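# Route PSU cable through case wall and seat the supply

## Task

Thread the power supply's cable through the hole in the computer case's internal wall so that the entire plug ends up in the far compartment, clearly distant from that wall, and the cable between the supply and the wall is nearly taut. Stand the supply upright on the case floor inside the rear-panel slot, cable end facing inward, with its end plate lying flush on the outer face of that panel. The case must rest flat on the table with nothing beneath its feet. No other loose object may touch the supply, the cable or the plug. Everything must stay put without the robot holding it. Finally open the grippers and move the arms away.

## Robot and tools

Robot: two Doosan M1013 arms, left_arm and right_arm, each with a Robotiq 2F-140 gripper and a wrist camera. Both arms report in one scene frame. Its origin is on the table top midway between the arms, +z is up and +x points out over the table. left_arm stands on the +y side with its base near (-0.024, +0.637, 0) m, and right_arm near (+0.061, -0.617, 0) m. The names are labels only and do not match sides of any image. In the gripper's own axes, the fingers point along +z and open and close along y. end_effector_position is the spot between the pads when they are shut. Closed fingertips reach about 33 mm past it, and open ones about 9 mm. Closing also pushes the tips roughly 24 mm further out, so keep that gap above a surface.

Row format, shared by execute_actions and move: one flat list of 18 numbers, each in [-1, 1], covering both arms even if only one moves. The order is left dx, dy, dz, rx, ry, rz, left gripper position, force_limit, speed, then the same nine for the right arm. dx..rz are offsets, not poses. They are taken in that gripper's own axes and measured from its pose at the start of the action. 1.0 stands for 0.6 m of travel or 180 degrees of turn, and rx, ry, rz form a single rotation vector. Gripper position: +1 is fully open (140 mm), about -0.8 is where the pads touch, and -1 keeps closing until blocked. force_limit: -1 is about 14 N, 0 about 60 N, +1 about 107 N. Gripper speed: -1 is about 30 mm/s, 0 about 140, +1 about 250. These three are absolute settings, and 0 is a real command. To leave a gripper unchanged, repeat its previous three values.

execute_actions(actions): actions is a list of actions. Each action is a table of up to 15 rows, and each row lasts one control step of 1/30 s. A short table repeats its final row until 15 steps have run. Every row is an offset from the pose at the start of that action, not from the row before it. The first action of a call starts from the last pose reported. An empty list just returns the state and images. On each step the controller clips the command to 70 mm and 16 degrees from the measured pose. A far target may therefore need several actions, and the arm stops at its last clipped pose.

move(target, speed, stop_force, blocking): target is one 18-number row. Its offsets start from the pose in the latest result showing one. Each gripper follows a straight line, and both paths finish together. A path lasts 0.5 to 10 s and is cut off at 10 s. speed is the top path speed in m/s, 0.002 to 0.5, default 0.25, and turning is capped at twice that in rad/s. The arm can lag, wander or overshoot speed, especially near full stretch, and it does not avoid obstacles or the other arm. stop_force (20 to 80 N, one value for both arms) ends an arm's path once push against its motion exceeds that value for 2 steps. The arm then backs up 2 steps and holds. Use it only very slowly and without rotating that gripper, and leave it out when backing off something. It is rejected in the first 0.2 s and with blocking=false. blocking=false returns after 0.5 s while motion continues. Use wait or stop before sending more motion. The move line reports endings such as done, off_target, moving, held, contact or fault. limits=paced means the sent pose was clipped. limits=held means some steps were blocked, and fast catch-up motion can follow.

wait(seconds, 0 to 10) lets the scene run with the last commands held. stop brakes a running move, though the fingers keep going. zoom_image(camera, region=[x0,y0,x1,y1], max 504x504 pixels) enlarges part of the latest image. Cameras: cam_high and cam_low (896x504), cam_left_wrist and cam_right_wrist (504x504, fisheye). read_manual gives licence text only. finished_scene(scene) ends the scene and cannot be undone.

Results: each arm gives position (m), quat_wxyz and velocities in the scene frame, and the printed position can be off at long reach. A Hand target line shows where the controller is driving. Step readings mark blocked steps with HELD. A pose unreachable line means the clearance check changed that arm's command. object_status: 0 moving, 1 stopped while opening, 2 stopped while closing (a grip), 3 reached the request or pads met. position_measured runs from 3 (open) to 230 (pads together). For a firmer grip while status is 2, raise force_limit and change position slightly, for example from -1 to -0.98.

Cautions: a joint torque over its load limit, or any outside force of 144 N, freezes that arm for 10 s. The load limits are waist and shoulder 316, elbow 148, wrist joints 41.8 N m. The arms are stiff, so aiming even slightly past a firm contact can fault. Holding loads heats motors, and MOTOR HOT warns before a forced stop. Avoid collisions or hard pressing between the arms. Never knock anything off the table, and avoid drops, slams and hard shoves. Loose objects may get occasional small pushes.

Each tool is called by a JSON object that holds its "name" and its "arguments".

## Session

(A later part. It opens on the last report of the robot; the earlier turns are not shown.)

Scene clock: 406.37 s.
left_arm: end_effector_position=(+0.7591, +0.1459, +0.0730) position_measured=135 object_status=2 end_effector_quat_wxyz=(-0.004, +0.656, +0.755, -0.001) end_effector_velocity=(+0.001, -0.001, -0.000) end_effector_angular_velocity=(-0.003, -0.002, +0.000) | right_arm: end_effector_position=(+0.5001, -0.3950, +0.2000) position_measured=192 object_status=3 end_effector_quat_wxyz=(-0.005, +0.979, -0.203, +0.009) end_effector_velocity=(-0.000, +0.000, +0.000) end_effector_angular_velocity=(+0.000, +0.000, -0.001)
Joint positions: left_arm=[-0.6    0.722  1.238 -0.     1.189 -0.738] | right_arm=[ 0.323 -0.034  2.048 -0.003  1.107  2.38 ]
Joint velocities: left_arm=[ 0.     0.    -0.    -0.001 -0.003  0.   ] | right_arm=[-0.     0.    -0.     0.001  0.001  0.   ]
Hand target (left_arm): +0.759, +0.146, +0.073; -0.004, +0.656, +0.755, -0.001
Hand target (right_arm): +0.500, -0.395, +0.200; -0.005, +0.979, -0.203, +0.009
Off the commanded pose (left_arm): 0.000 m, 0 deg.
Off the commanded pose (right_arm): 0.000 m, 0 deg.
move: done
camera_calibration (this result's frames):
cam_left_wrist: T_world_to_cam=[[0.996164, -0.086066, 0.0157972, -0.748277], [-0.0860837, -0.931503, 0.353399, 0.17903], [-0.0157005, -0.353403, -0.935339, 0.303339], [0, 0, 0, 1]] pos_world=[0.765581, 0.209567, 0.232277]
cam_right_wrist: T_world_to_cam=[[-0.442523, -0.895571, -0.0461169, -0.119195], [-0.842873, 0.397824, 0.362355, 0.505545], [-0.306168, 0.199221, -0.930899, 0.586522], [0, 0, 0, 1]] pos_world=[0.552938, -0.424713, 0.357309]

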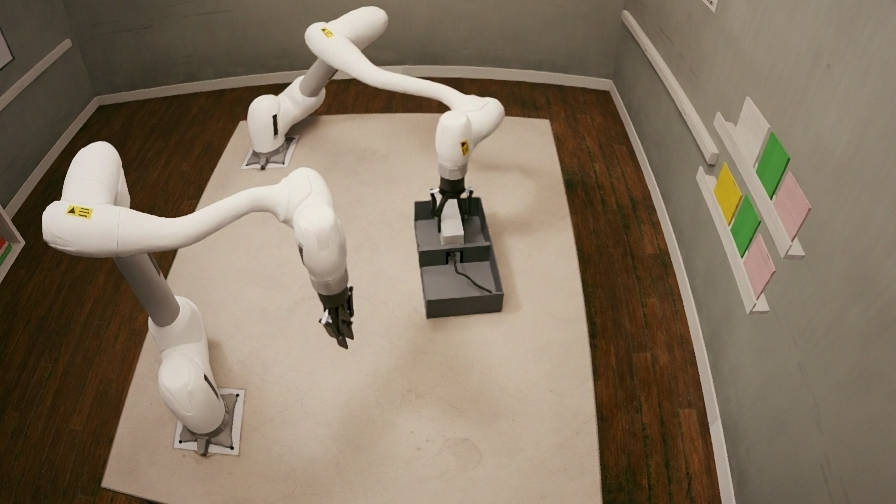

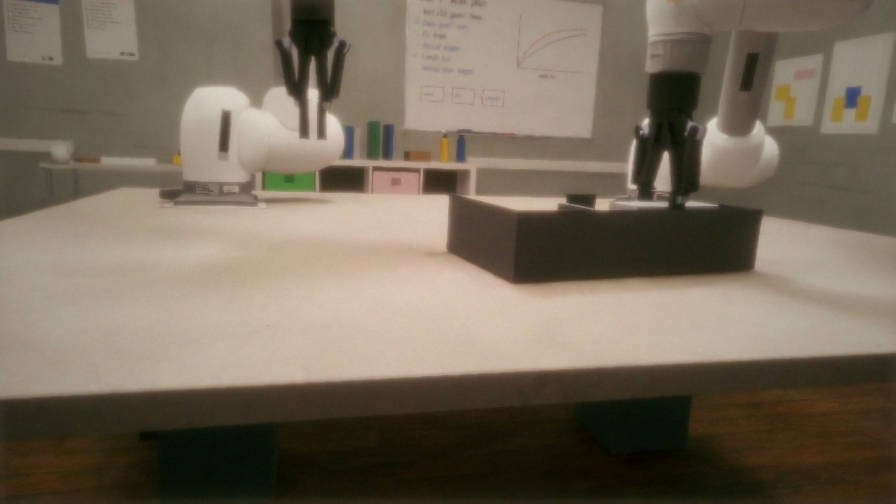

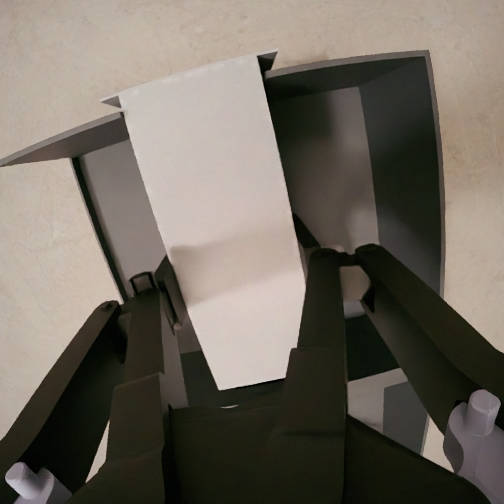

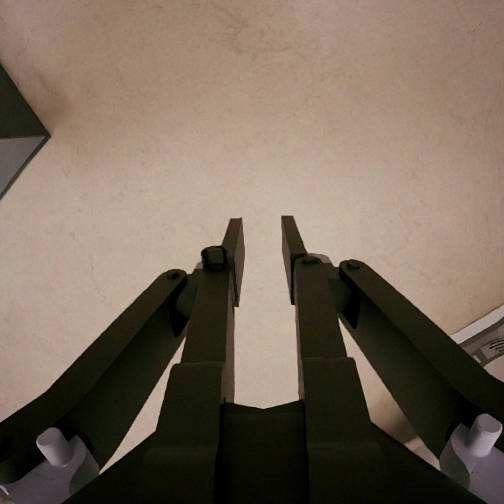

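{"name": "move", "arguments": {"target": [-0.018,0,0,0,0,0,-1,0,-0.7,0,0,0,0,0,0,-0.5,-0.5,-0.7], "speed": 0.008, "stop_force": 20}}

{"name": "zoom_image", "arguments": {"camera": "cam_left_wrist", "region": [60,20,360,160]}}

{"name": "zoom_image", "arguments": {"camera": "cam_high", "region": [390,180,550,340]}}

Scene clock: 415.37 s.
left_arm: end_effector_position=(+0.7602, +0.1368, +0.0729) position_measured=135 object_status=2 end_effector_quat_wxyz=(-0.004, +0.656, +0.755, -0.001) end_effector_velocity=(-0.001, +0.000, +0.000) end_effector_angular_velocity=(-0.002, -0.002, -0.004) | right_arm: end_effector_position=(+0.5001, -0.3950, +0.2000) position_measured=192 object_status=3 end_effector_quat_wxyz=(-0.005, +0.979, -0.203, +0.009) end_effector_velocity=(+0.001, -0.000, +0.000) end_effector_angular_velocity=(+0.000, -0.001, -0.001)
Joint positions: left_arm=[-0.608  0.731  1.222 -0.     1.196 -0.745] | right_arm=[ 0.323 -0.034  2.048 -0.003  1.107  2.38 ]
Joint velocities: left_arm=[-0.    -0.003  0.005 -0.001 -0.005  0.004] | right_arm=[-0.001  0.    -0.    -0.    -0.001  0.   ]
Hand target (left_arm): +0.760, +0.137, +0.073; -0.004, +0.656, +0.755, -0.001
Hand target (right_arm): +0.500, -0.395, +0.200; -0.005, +0.979, -0.203, +0.009
Off the commanded pose (left_arm): 0.002 m, 0 deg.
Off the commanded pose (right_arm): 0.000 m, 0 deg.
move: contact (left_arm)
camera_calibration (this result's frames):
cam_left_wrist: T_world_to_cam=[[0.996157, -0.0861279, 0.0159164, -0.750192], [-0.0861836, -0.931492, 0.353404, 0.170822], [-0.0156119, -0.353417, -0.935335, 0.300008], [0, 0, 0, 1]] pos_world=[0.766715, 0.200535, 0.232179]
cam_right_wrist: T_world_to_cam=[[-0.442523, -0.895571, -0.0461169, -0.119195], [-0.842873, 0.397824, 0.362355, 0.505545], [-0.306168, 0.199221, -0.930899, 0.586522], [0, 0, 0, 1]] pos_world=[0.552938, -0.424713, 0.357309]

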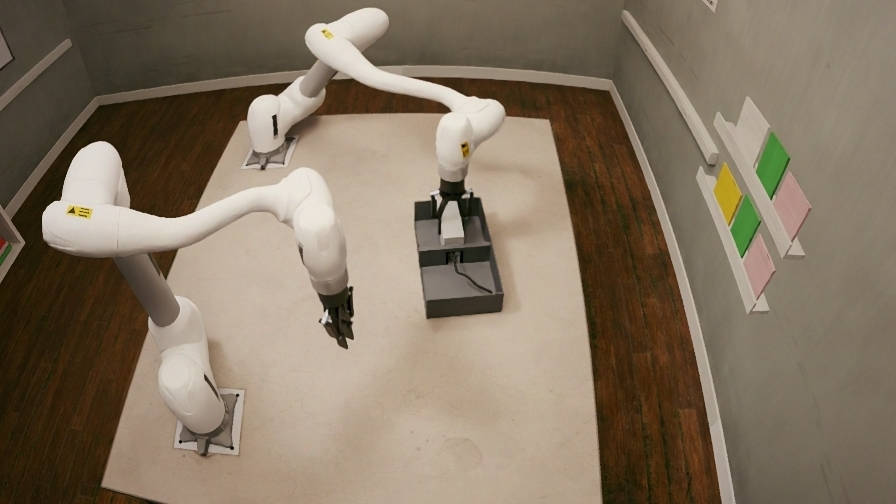

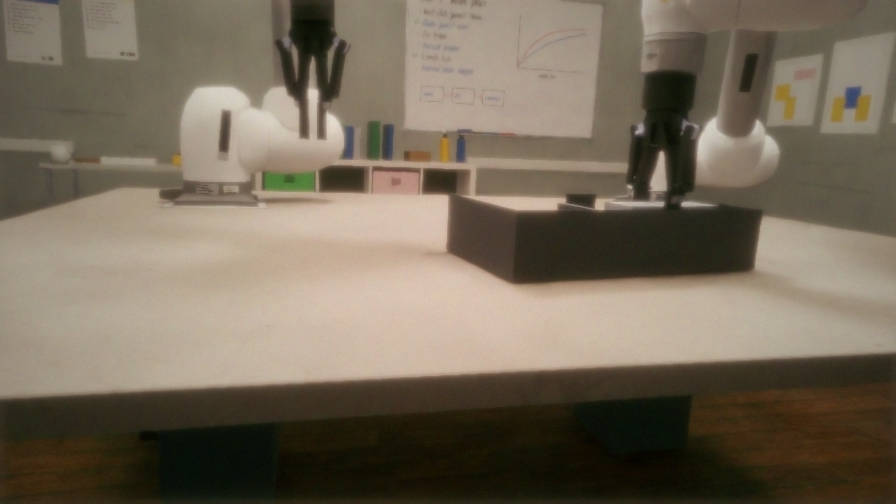

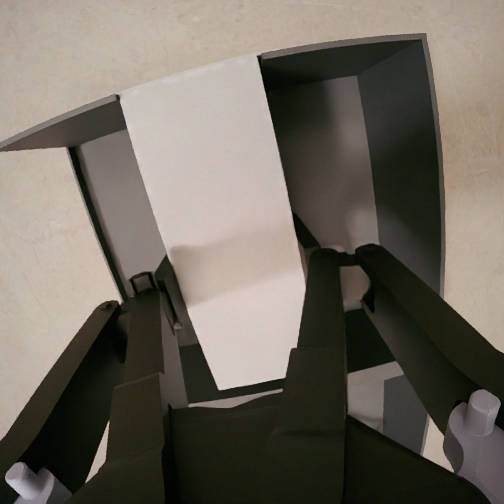

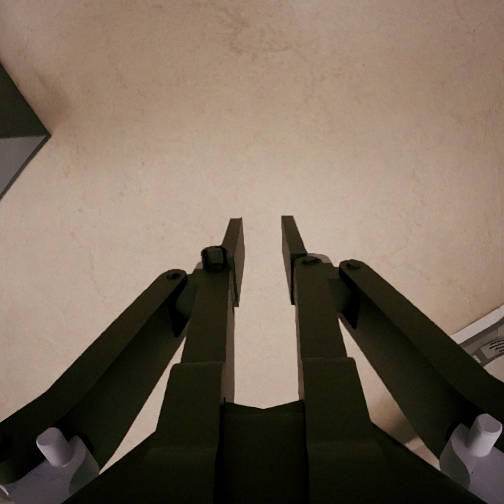

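Region (60, 20, 360, 160) of cam_left_wrist's 504x504 image, scaled by 1.680, with more detail than that image has; it fills the top 235 rows of this view, and the rest is white.

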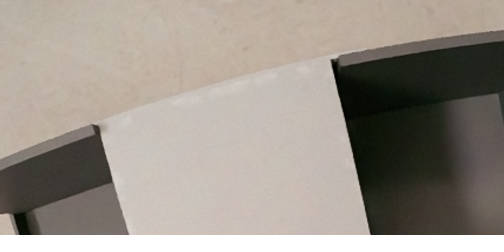

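Region (390, 180, 550, 340) of cam_high's 896x504 image, scaled by 3.150, with more detail than that image has.

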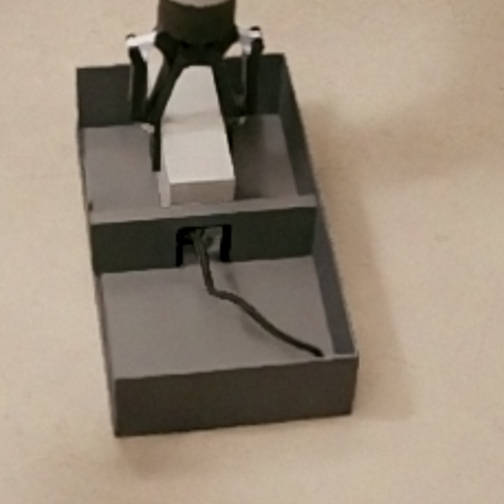

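Flush. Release and lift.

{"name": "move", "arguments": {"target": [0,0,0,0,0,0,0.3,0,-0.5,0,0,0,0,0,0,-0.5,-0.5,-0.7]}}

{"name": "move", "arguments": {"target": [0,0,-0.4,0,0,0,0.3,0,-0.5,0,0,0,0,0,0,-0.5,-0.5,-0.7], "speed": 0.15}}

{"name": "zoom_image", "arguments": {"camera": "cam_high", "region": [390,180,550,340]}}

Scene clock: 421.83 s.
left_arm: end_effector_position=(+0.7603, +0.1369, +0.0729) position_measured=91 object_status=3 end_effector_quat_wxyz=(-0.004, +0.656, +0.755, -0.000) end_effector_velocity=(+0.000, -0.001, +0.002) end_effector_angular_velocity=(-0.001, -0.002, -0.000) | right_arm: end_effector_position=(+0.5001, -0.3950, +0.2000) position_measured=192 object_status=3 end_effector_quat_wxyz=(-0.005, +0.979, -0.203, +0.009) end_effector_velocity=(+0.000, -0.000, +0.000) end_effector_angular_velocity=(-0.000, -0.001, +0.000)
Joint positions: left_arm=[-0.608  0.731  1.222 -0.     1.196 -0.745] | right_arm=[ 0.323 -0.034  2.048 -0.003  1.107  2.38 ]
Joint velocities: left_arm=[-0.001 -0.002 -0.001  0.    -0.    -0.   ] | right_arm=[-0.     0.    -0.    -0.001 -0.     0.   ]
Hand target (left_arm): +0.760, +0.137, +0.073; -0.004, +0.656, +0.755, -0.001
Hand target (right_arm): +0.500, -0.395, +0.200; -0.005, +0.979, -0.203, +0.009
Off the commanded pose (left_arm): 0.000 m, 0 deg.
Off the commanded pose (right_arm): 0.000 m, 0 deg.
move: done
camera_calibration (this result's frames):
cam_left_wrist: T_world_to_cam=[[0.996164, -0.0860449, 0.0159307, -0.750261], [-0.0861115, -0.931509, 0.353379, 0.170867], [-0.0155668, -0.353395, -0.935345, 0.300009], [0, 0, 0, 1]] pos_world=[0.766766, 0.20063, 0.232183]
cam_right_wrist: T_world_to_cam=[[-0.442523, -0.895571, -0.0461169, -0.119195], [-0.842873, 0.397824, 0.362355, 0.505545], [-0.306168, 0.199221, -0.930899, 0.586522], [0, 0, 0, 1]] pos_world=[0.552938, -0.424713, 0.357309]

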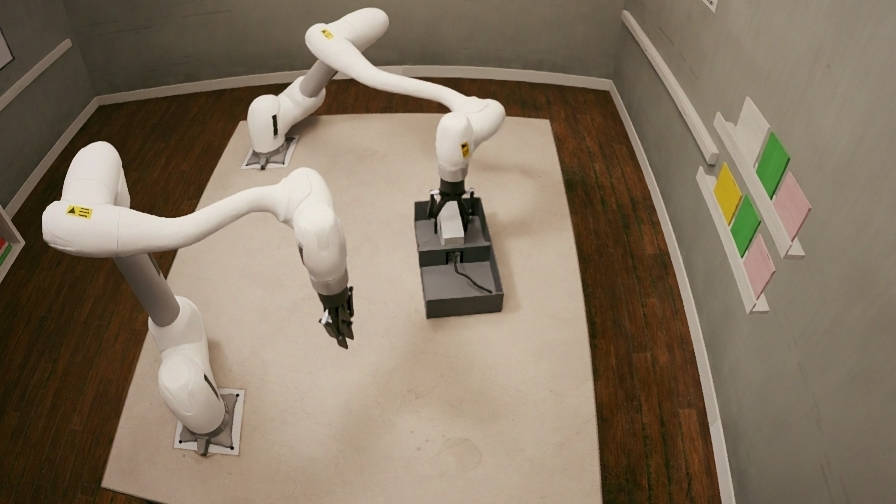

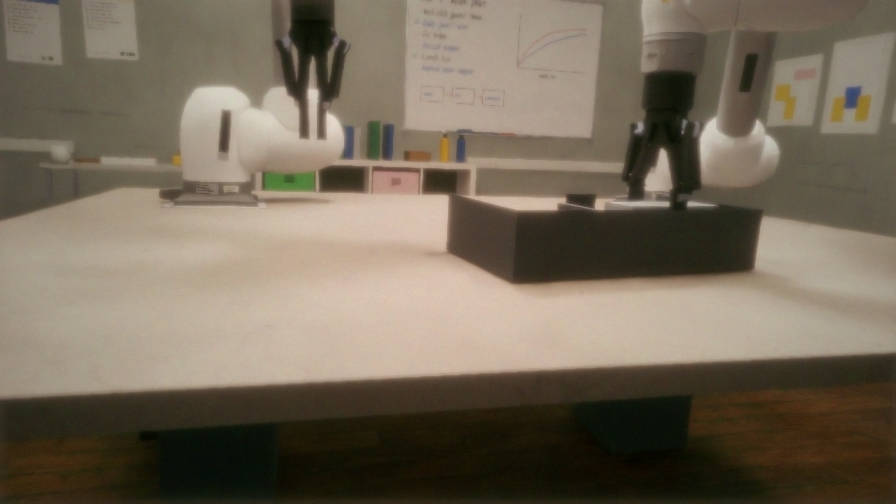

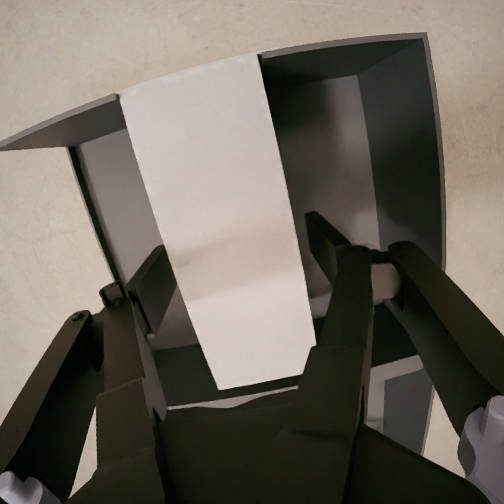

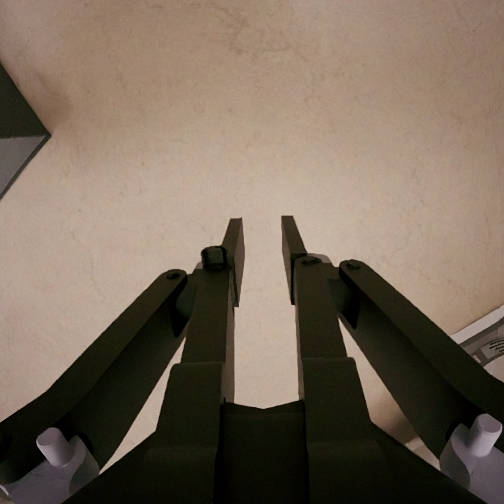

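Scene clock: 423.87 s.
left_arm: end_effector_position=(+0.7621, +0.1362, +0.3127) position_measured=91 object_status=3 end_effector_quat_wxyz=(-0.004, +0.656, +0.755, -0.000) end_effector_velocity=(-0.000, -0.000, +0.002) end_effector_angular_velocity=(-0.001, +0.001, +0.001) | right_arm: end_effector_position=(+0.5001, -0.3950, +0.2000) position_measured=192 object_status=3 end_effector_quat_wxyz=(-0.005, +0.979, -0.203, +0.009) end_effector_velocity=(-0.000, -0.000, +0.000) end_effector_angular_velocity=(-0.000, +0.000, +0.000)
Joint positions: left_arm=[-0.607  0.651  0.921  0.     1.577 -0.745] | right_arm=[ 0.323 -0.034  2.048 -0.003  1.107  2.38 ]
Joint velocities: left_arm=[ 0.     0.    -0.005 -0.002  0.005 -0.001] | right_arm=[-0.    -0.    -0.    -0.     0.001 -0.   ]
Hand target (left_arm): +0.762, +0.136, +0.313; -0.004, +0.656, +0.755, -0.000
Hand target (right_arm): +0.500, -0.395, +0.200; -0.005, +0.979, -0.203, +0.009
Off the commanded pose (left_arm): 0.000 m, 0 deg.
Off the commanded pose (right_arm): 0.000 m, 0 deg.
move: done
camera_calibration (this result's frames):
cam_left_wrist: T_world_to_cam=[[0.99621, -0.0854901, 0.0160482, -0.756132], [-0.0856362, -0.931598, 0.353258, 0.0852573], [-0.0152496, -0.353293, -0.935388, 0.523862], [0, 0, 0, 1]] pos_world=[0.768556, 0.199861, 0.472031]
cam_right_wrist: T_world_to_cam=[[-0.442523, -0.895571, -0.046117, -0.119195], [-0.842873, 0.397824, 0.362355, 0.505545], [-0.306168, 0.199221, -0.930899, 0.586522], [0, 0, 0, 1]] pos_world=[0.552938, -0.424713, 0.357309]

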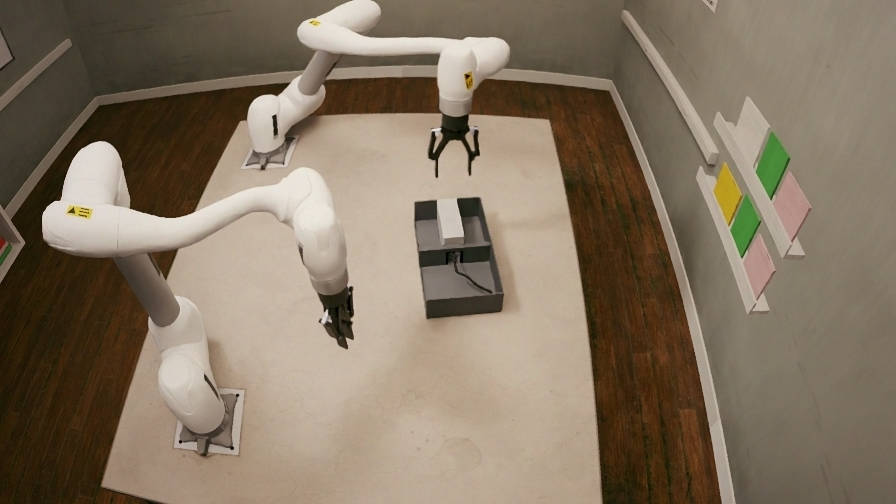

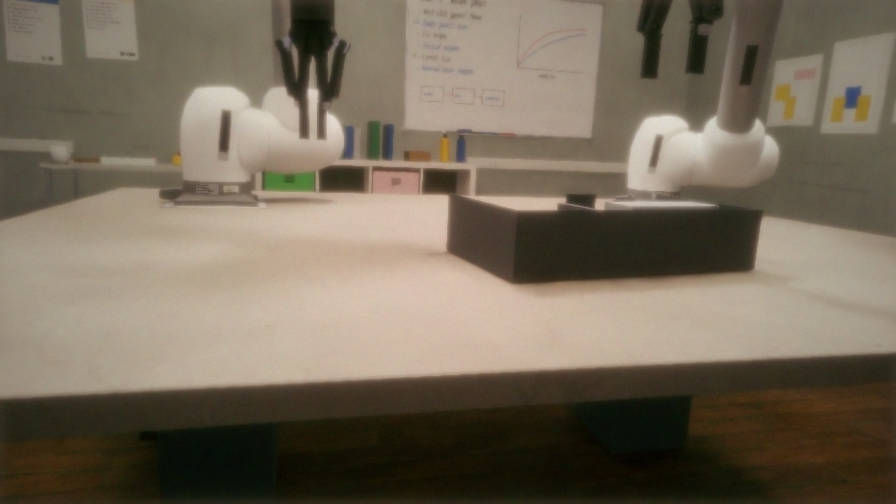

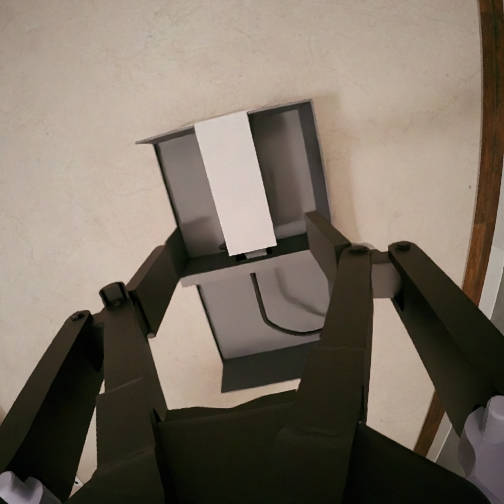

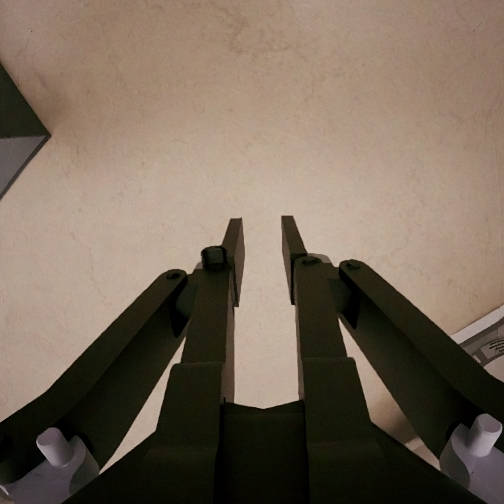

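Region (390, 180, 550, 340) of cam_high's 896x504 image, scaled by 3.150, with more detail than that image has.

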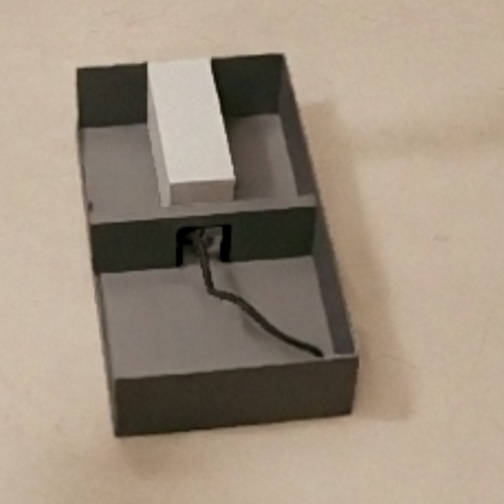

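{"name": "zoom_image", "arguments": {"camera": "cam_left_wrist", "region": [170,210,340,380]}}

Region (170, 210, 340, 380) of cam_left_wrist's 504x504 image, scaled by 2.965, with more detail than that image has.

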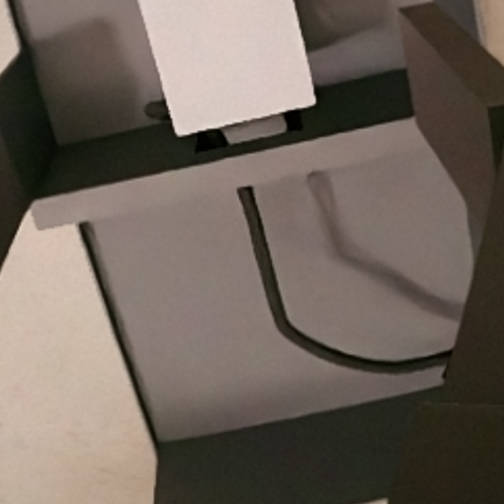

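{"name": "move", "arguments": {"target": [-0.25,0,0,0,0,0,0.3,0,-0.5,0,0,0,0,0,0,-0.5,-0.5,-0.7]}}

{"name": "zoom_image", "arguments": {"camera": "cam_left_wrist", "region": [140,60,380,300]}}

Scene clock: 434.50 s.
left_arm: end_effector_position=(+0.7833, -0.0122, +0.3121) position_measured=91 object_status=3 end_effector_quat_wxyz=(-0.003, +0.655, +0.755, -0.001) end_effector_velocity=(+0.001, -0.002, -0.002) end_effector_angular_velocity=(+0.004, +0.005, -0.000) | right_arm: end_effector_position=(+0.5001, -0.3950, +0.2000) position_measured=192 object_status=3 end_effector_quat_wxyz=(-0.005, +0.979, -0.203, +0.009) end_effector_velocity=(-0.001, +0.000, +0.000) end_effector_angular_velocity=(-0.001, +0.002, +0.001)
Joint positions: left_arm=[-0.713  0.914  0.453 -0.001  1.782 -0.852] | right_arm=[ 0.323 -0.034  2.048 -0.003  1.107  2.38 ]
Joint velocities: left_arm=[-0.001  0.013 -0.021 -0.     0.014 -0.001] | right_arm=[ 0.002 -0.    -0.    -0.     0.002  0.001]
Hand target (left_arm): +0.783, -0.012, +0.312; -0.004, +0.655, +0.755, -0.001
Hand target (right_arm): +0.500, -0.395, +0.200; -0.005, +0.979, -0.203, +0.009
Off the commanded pose (left_arm): 0.000 m, 0 deg.
Off the commanded pose (right_arm): 0.000 m, 0 deg.
move: done
camera_calibration (this result's frames):
cam_left_wrist: T_world_to_cam=[[0.996233, -0.0851496, 0.0164335, -0.790047], [-0.0854463, -0.931434, 0.353736, -0.0512479], [-0.0148137, -0.353808, -0.935201, 0.47076], [0, 0, 0, 1]] pos_world=[0.789666, 0.0515521, 0.471366]
cam_right_wrist: T_world_to_cam=[[-0.442523, -0.895571, -0.046117, -0.119195], [-0.842873, 0.397824, 0.362355, 0.505545], [-0.306168, 0.199221, -0.930898, 0.586522], [0, 0, 0, 1]] pos_world=[0.552938, -0.424713, 0.357309]

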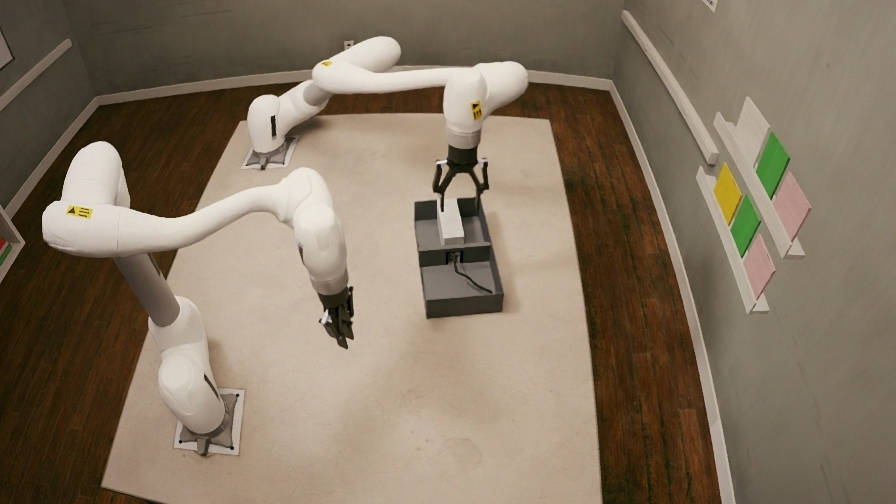

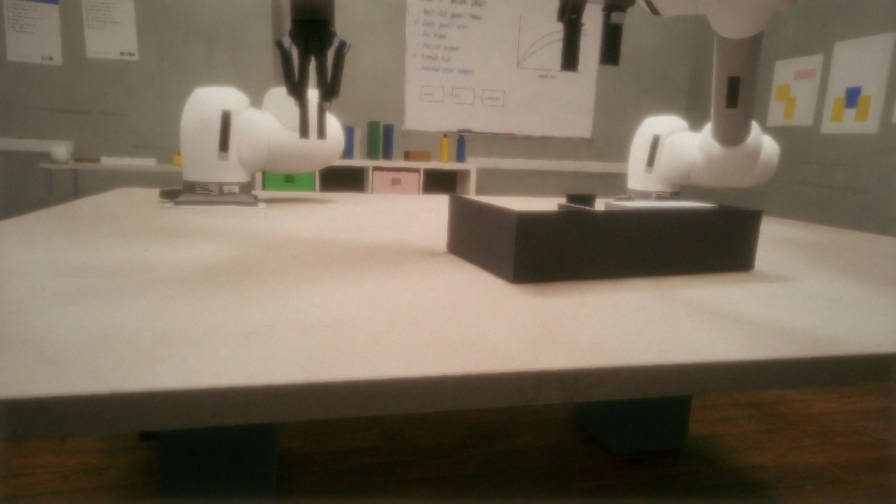

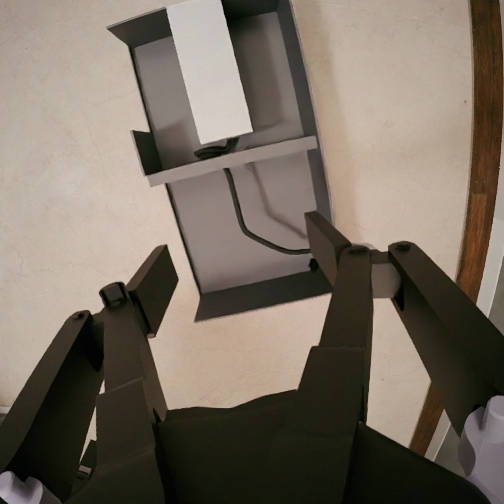

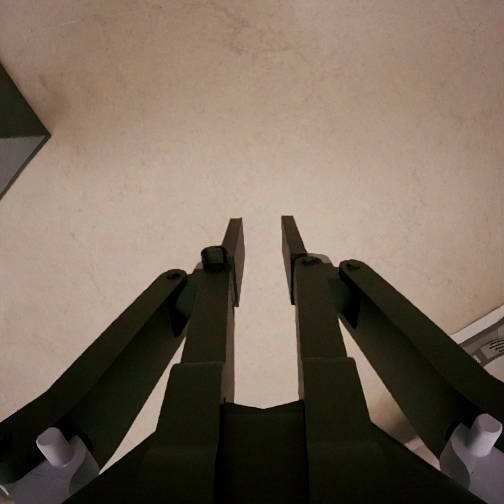

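Region (140, 60, 380, 300) of cam_left_wrist's 504x504 image, scaled by 2.100, with more detail than that image has.

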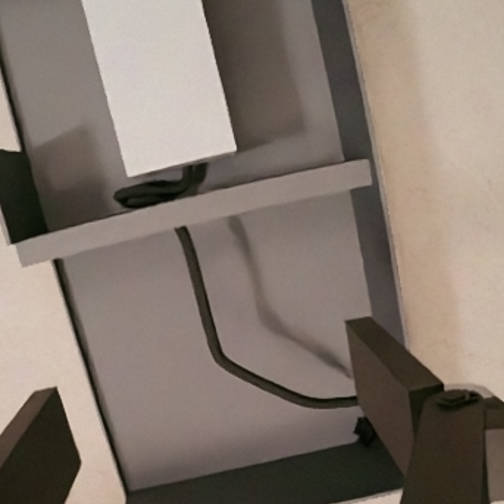

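{"name": "move", "arguments": {"target": [-0.03,-0.03,0.32,0,0,0,-0.3,-0.6,0,0,0,0,0,0,0,-0.5,-0.5,-0.7], "speed": 0.2}}

Scene clock: 447.63 s.
left_arm: end_effector_position=(+0.7666, -0.0320, +0.1203) position_measured=167 object_status=3 end_effector_quat_wxyz=(-0.003, +0.656, +0.755, -0.001) end_effector_velocity=(-0.001, -0.001, -0.001) end_effector_angular_velocity=(-0.003, +0.001, +0.000) | right_arm: end_effector_position=(+0.5001, -0.3950, +0.2000) position_measured=192 object_status=3 end_effector_quat_wxyz=(-0.005, +0.979, -0.203, +0.009) end_effector_velocity=(+0.000, +0.000, -0.000) end_effector_angular_velocity=(+0.000, -0.000, +0.000)
Joint positions: left_arm=[-0.738  0.9    0.824 -0.001  1.424 -0.876] | right_arm=[ 0.323 -0.034  2.048 -0.003  1.107  2.38 ]
Joint velocities: left_arm=[-0.001 -0.     0.002 -0.003 -0.003 -0.   ] | right_arm=[-0.  0. -0.  0. -0. -0.]
Hand target (left_arm): +0.767, -0.032, +0.120; -0.003, +0.656, +0.755, -0.001
Hand target (right_arm): +0.500, -0.395, +0.200; -0.005, +0.979, -0.203, +0.009
Off the commanded pose (left_arm): 0.000 m, 0 deg.
Off the commanded pose (right_arm): 0.000 m, 0 deg.
move: done
camera_calibration (this result's frames):
cam_left_wrist: T_world_to_cam=[[0.99619, -0.0856597, 0.0163953, -0.771948], [-0.0859078, -0.931347, 0.353854, -0.00291718], [-0.0150414, -0.353914, -0.935157, 0.284306], [0, 0, 0, 1]] pos_world=[0.773032, 0.0317781, 0.279559]
cam_right_wrist: T_world_to_cam=[[-0.442523, -0.895571, -0.046117, -0.119195], [-0.842873, 0.397824, 0.362355, 0.505545], [-0.306168, 0.199221, -0.930899, 0.586522], [0, 0, 0, 1]] pos_world=[0.552938, -0.424713, 0.357309]

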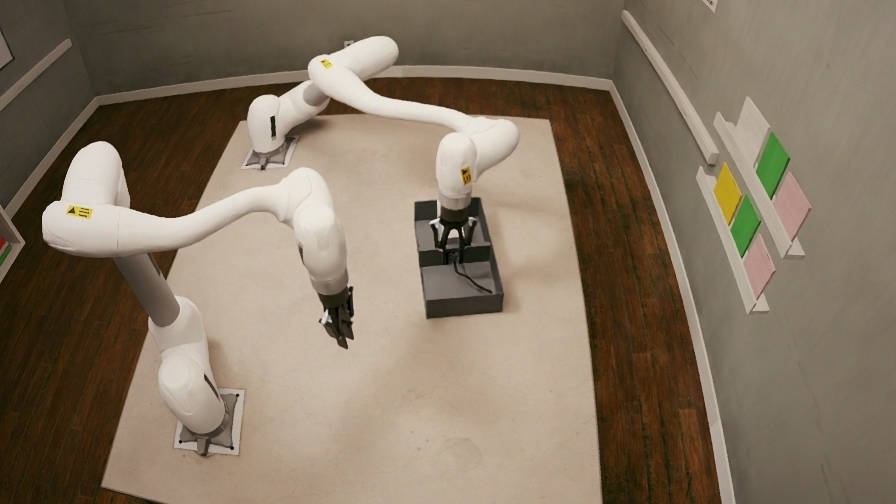

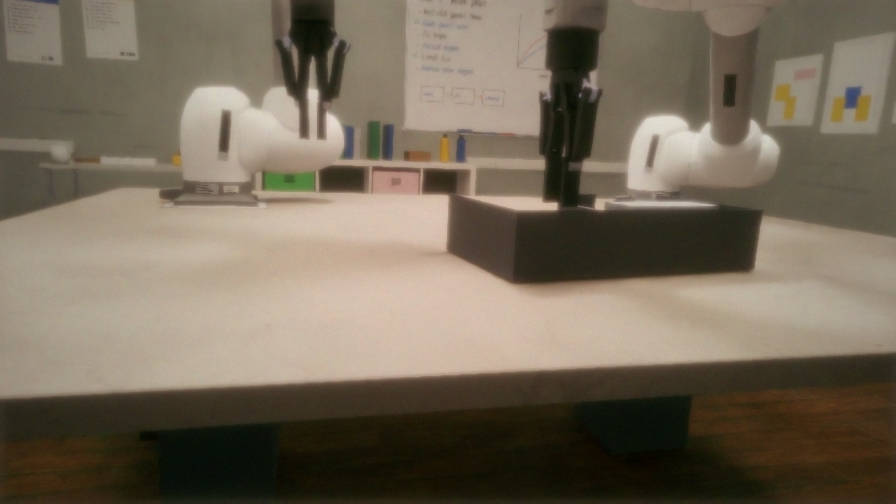

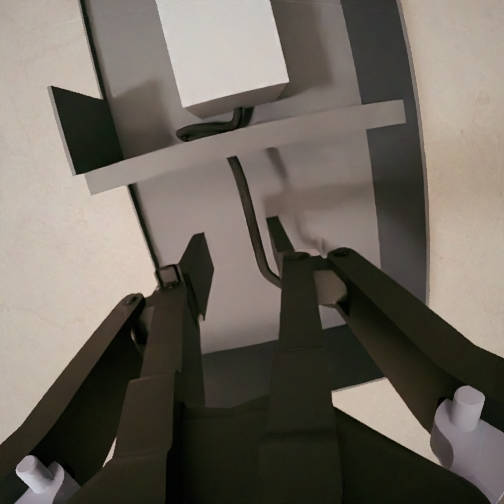

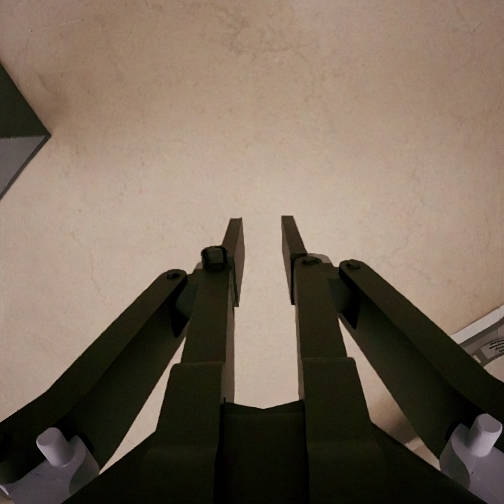

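{"name": "move", "arguments": {"target": [0.015,0.006,0.115,0,0,0,-0.3,-0.6,0,0,0,0,0,0,0,-0.5,-0.5,-0.7], "speed": 0.04}}

{"name": "move", "arguments": {"target": [0,0,0,0,0,0,-1,-0.6,-0.5,0,0,0,0,0,0,-0.5,-0.5,-0.7]}}

Scene clock: 455.50 s.
left_arm: end_effector_position=(+0.7684, -0.0224, +0.0514) position_measured=167 object_status=3 end_effector_quat_wxyz=(-0.003, +0.656, +0.755, -0.001) end_effector_velocity=(+0.000, +0.001, +0.000) end_effector_angular_velocity=(-0.001, -0.001, +0.000) | right_arm: end_effector_position=(+0.5001, -0.3950, +0.2000) position_measured=192 object_status=3 end_effector_quat_wxyz=(-0.005, +0.979, -0.203, +0.009) end_effector_velocity=(+0.000, +0.000, +0.000) end_effector_angular_velocity=(-0.000, -0.000, +0.001)
Joint positions: left_arm=[-0.73   0.92   0.912 -0.001  1.316 -0.867] | right_arm=[ 0.323 -0.034  2.048 -0.003  1.107  2.38 ]
Joint velocities: left_arm=[ 0.001 -0.001  0.001 -0.    -0.001  0.   ] | right_arm=[ 0.  0. -0. -0. -0. -0.]
Hand target (left_arm): +0.768, -0.022, +0.051; -0.003, +0.656, +0.755, -0.001
Hand target (right_arm): +0.500, -0.395, +0.200; -0.005, +0.979, -0.203, +0.009
Off the commanded pose (left_arm): 0.000 m, 0 deg.
Off the commanded pose (right_arm): 0.000 m, 0 deg.
move: done
camera_calibration (this result's frames):
cam_left_wrist: T_world_to_cam=[[0.996176, -0.0858165, 0.0163764, -0.771755], [-0.0860474, -0.931327, 0.353873, 0.0306481], [-0.0151164, -0.353929, -0.93515, 0.223388], [0, 0, 0, 1]] pos_world=[0.774818, 0.0413777, 0.210694]
cam_right_wrist: T_world_to_cam=[[-0.442523, -0.895571, -0.046117, -0.119195], [-0.842873, 0.397824, 0.362355, 0.505545], [-0.306168, 0.199221, -0.930899, 0.586522], [0, 0, 0, 1]] pos_world=[0.552938, -0.424713, 0.357309]

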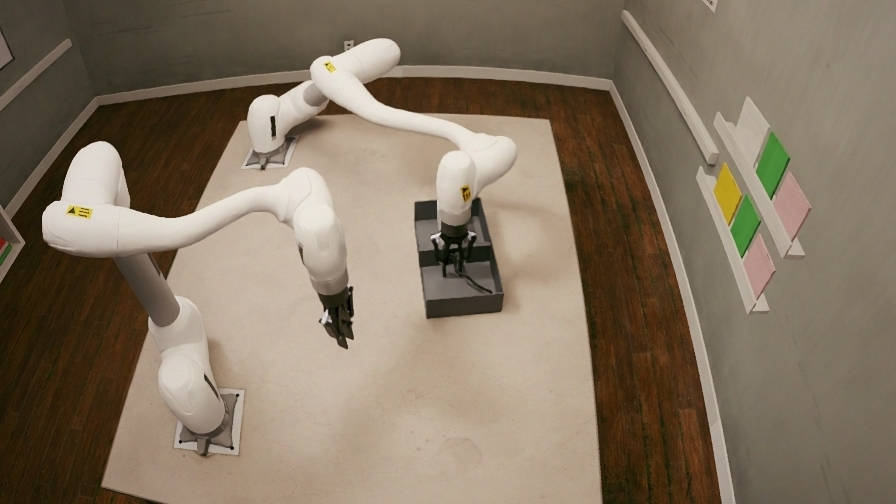

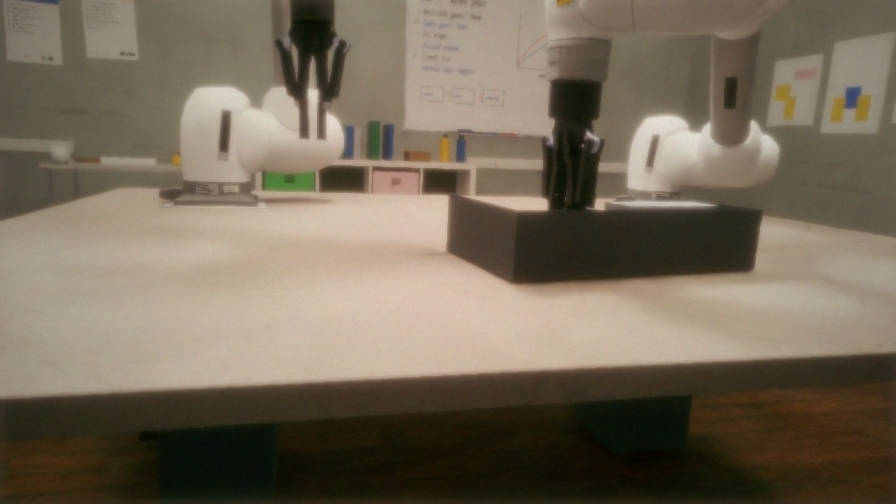

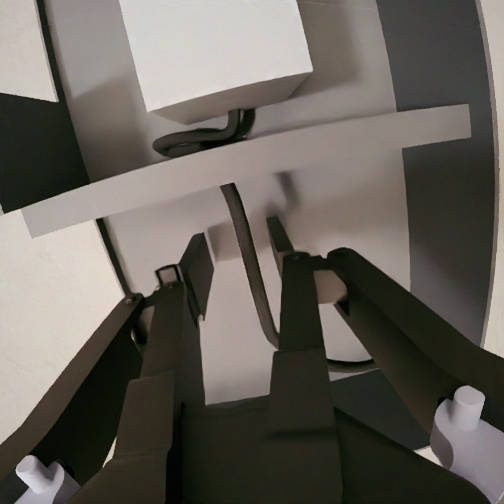

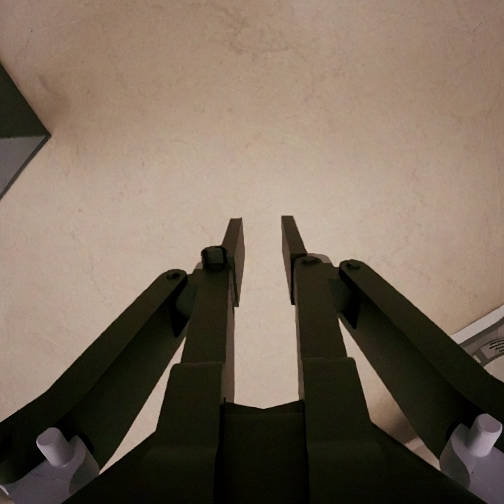

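Scene clock: 456.13 s.
left_arm: end_effector_position=(+0.7684, -0.0224, +0.0514) position_measured=221 object_status=2 end_effector_quat_wxyz=(-0.003, +0.656, +0.755, -0.001) end_effector_velocity=(+0.000, -0.001, +0.001) end_effector_angular_velocity=(-0.003, -0.001, +0.001) | right_arm: end_effector_position=(+0.5001, -0.3950, +0.2000) position_measured=192 object_status=3 end_effector_quat_wxyz=(-0.005, +0.979, -0.203, +0.009) end_effector_velocity=(-0.001, +0.001, -0.000) end_effector_angular_velocity=(-0.000, +0.001, +0.002)
Joint positions: left_arm=[-0.73   0.92   0.912 -0.001  1.316 -0.867] | right_arm=[ 0.323 -0.034  2.048 -0.003  1.107  2.38 ]
Joint velocities: left_arm=[-0.    -0.001  0.    -0.002 -0.002 -0.001] | right_arm=[ 0.002 -0.     0.     0.     0.001  0.   ]
Hand target (left_arm): +0.768, -0.022, +0.051; -0.003, +0.656, +0.755, -0.001
Hand target (right_arm): +0.500, -0.395, +0.200; -0.005, +0.979, -0.203, +0.009
Off the commanded pose (left_arm): 0.000 m, 0 deg.
Off the commanded pose (right_arm): 0.000 m, 0 deg.
move: done
camera_calibration (this result's frames):
cam_left_wrist: T_world_to_cam=[[0.996176, -0.0858166, 0.0163753, -0.771754], [-0.0860471, -0.931327, 0.353873, 0.0306665], [-0.0151174, -0.353929, -0.93515, 0.223356], [0, 0, 0, 1]] pos_world=[0.774818, 0.0413832, 0.210657]
cam_right_wrist: T_world_to_cam=[[-0.442523, -0.895571, -0.0461168, -0.119195], [-0.842873, 0.397824, 0.362355, 0.505545], [-0.306168, 0.199221, -0.930898, 0.586522], [0, 0, 0, 1]] pos_world=[0.552938, -0.424713, 0.357309]

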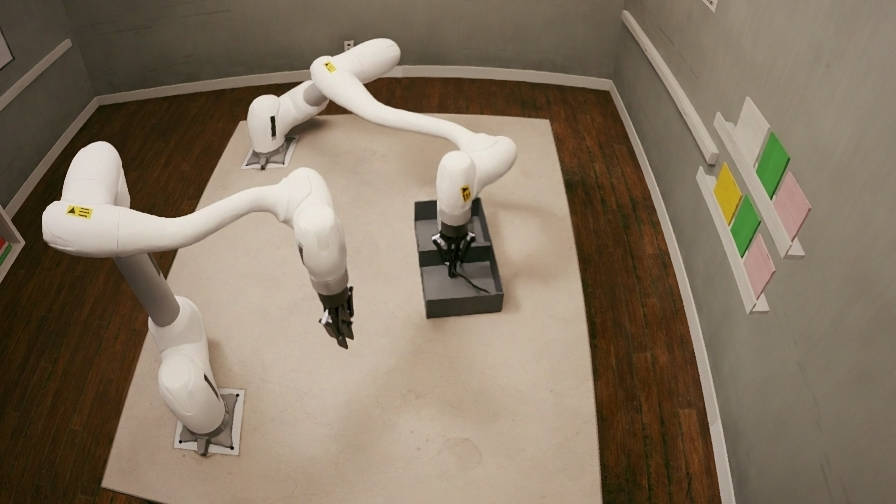

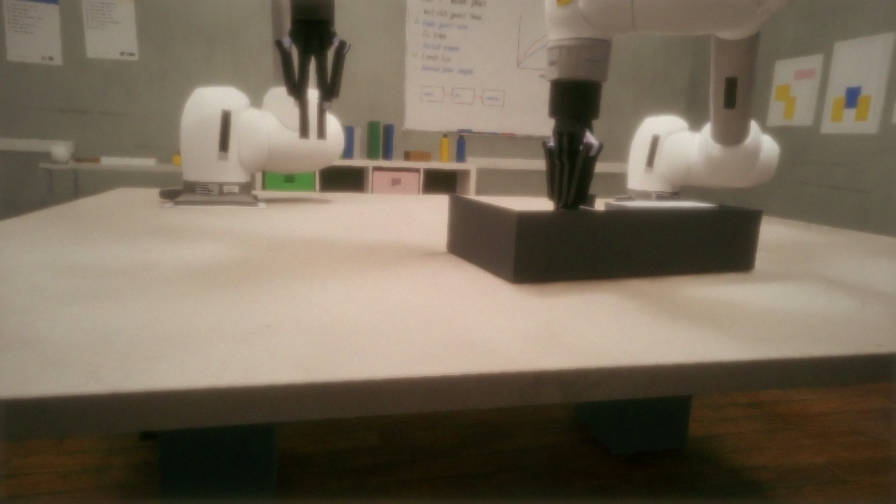

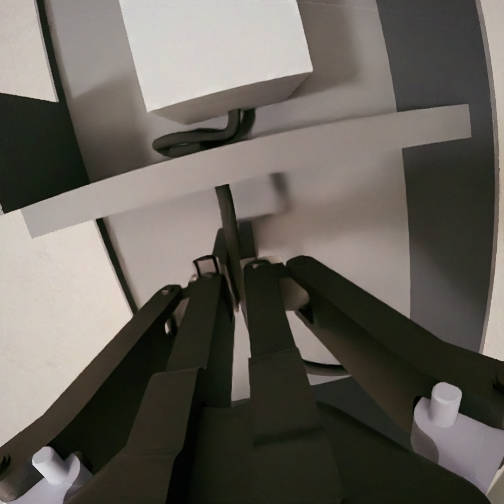

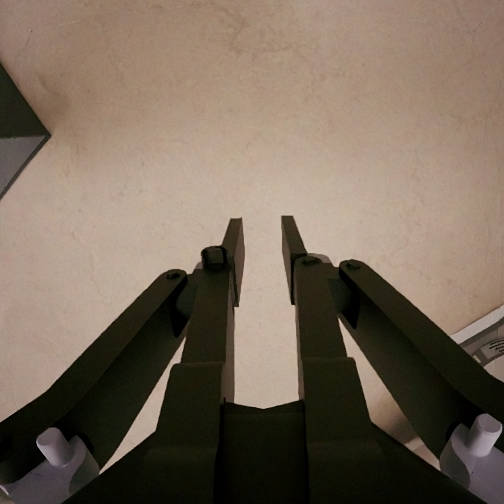

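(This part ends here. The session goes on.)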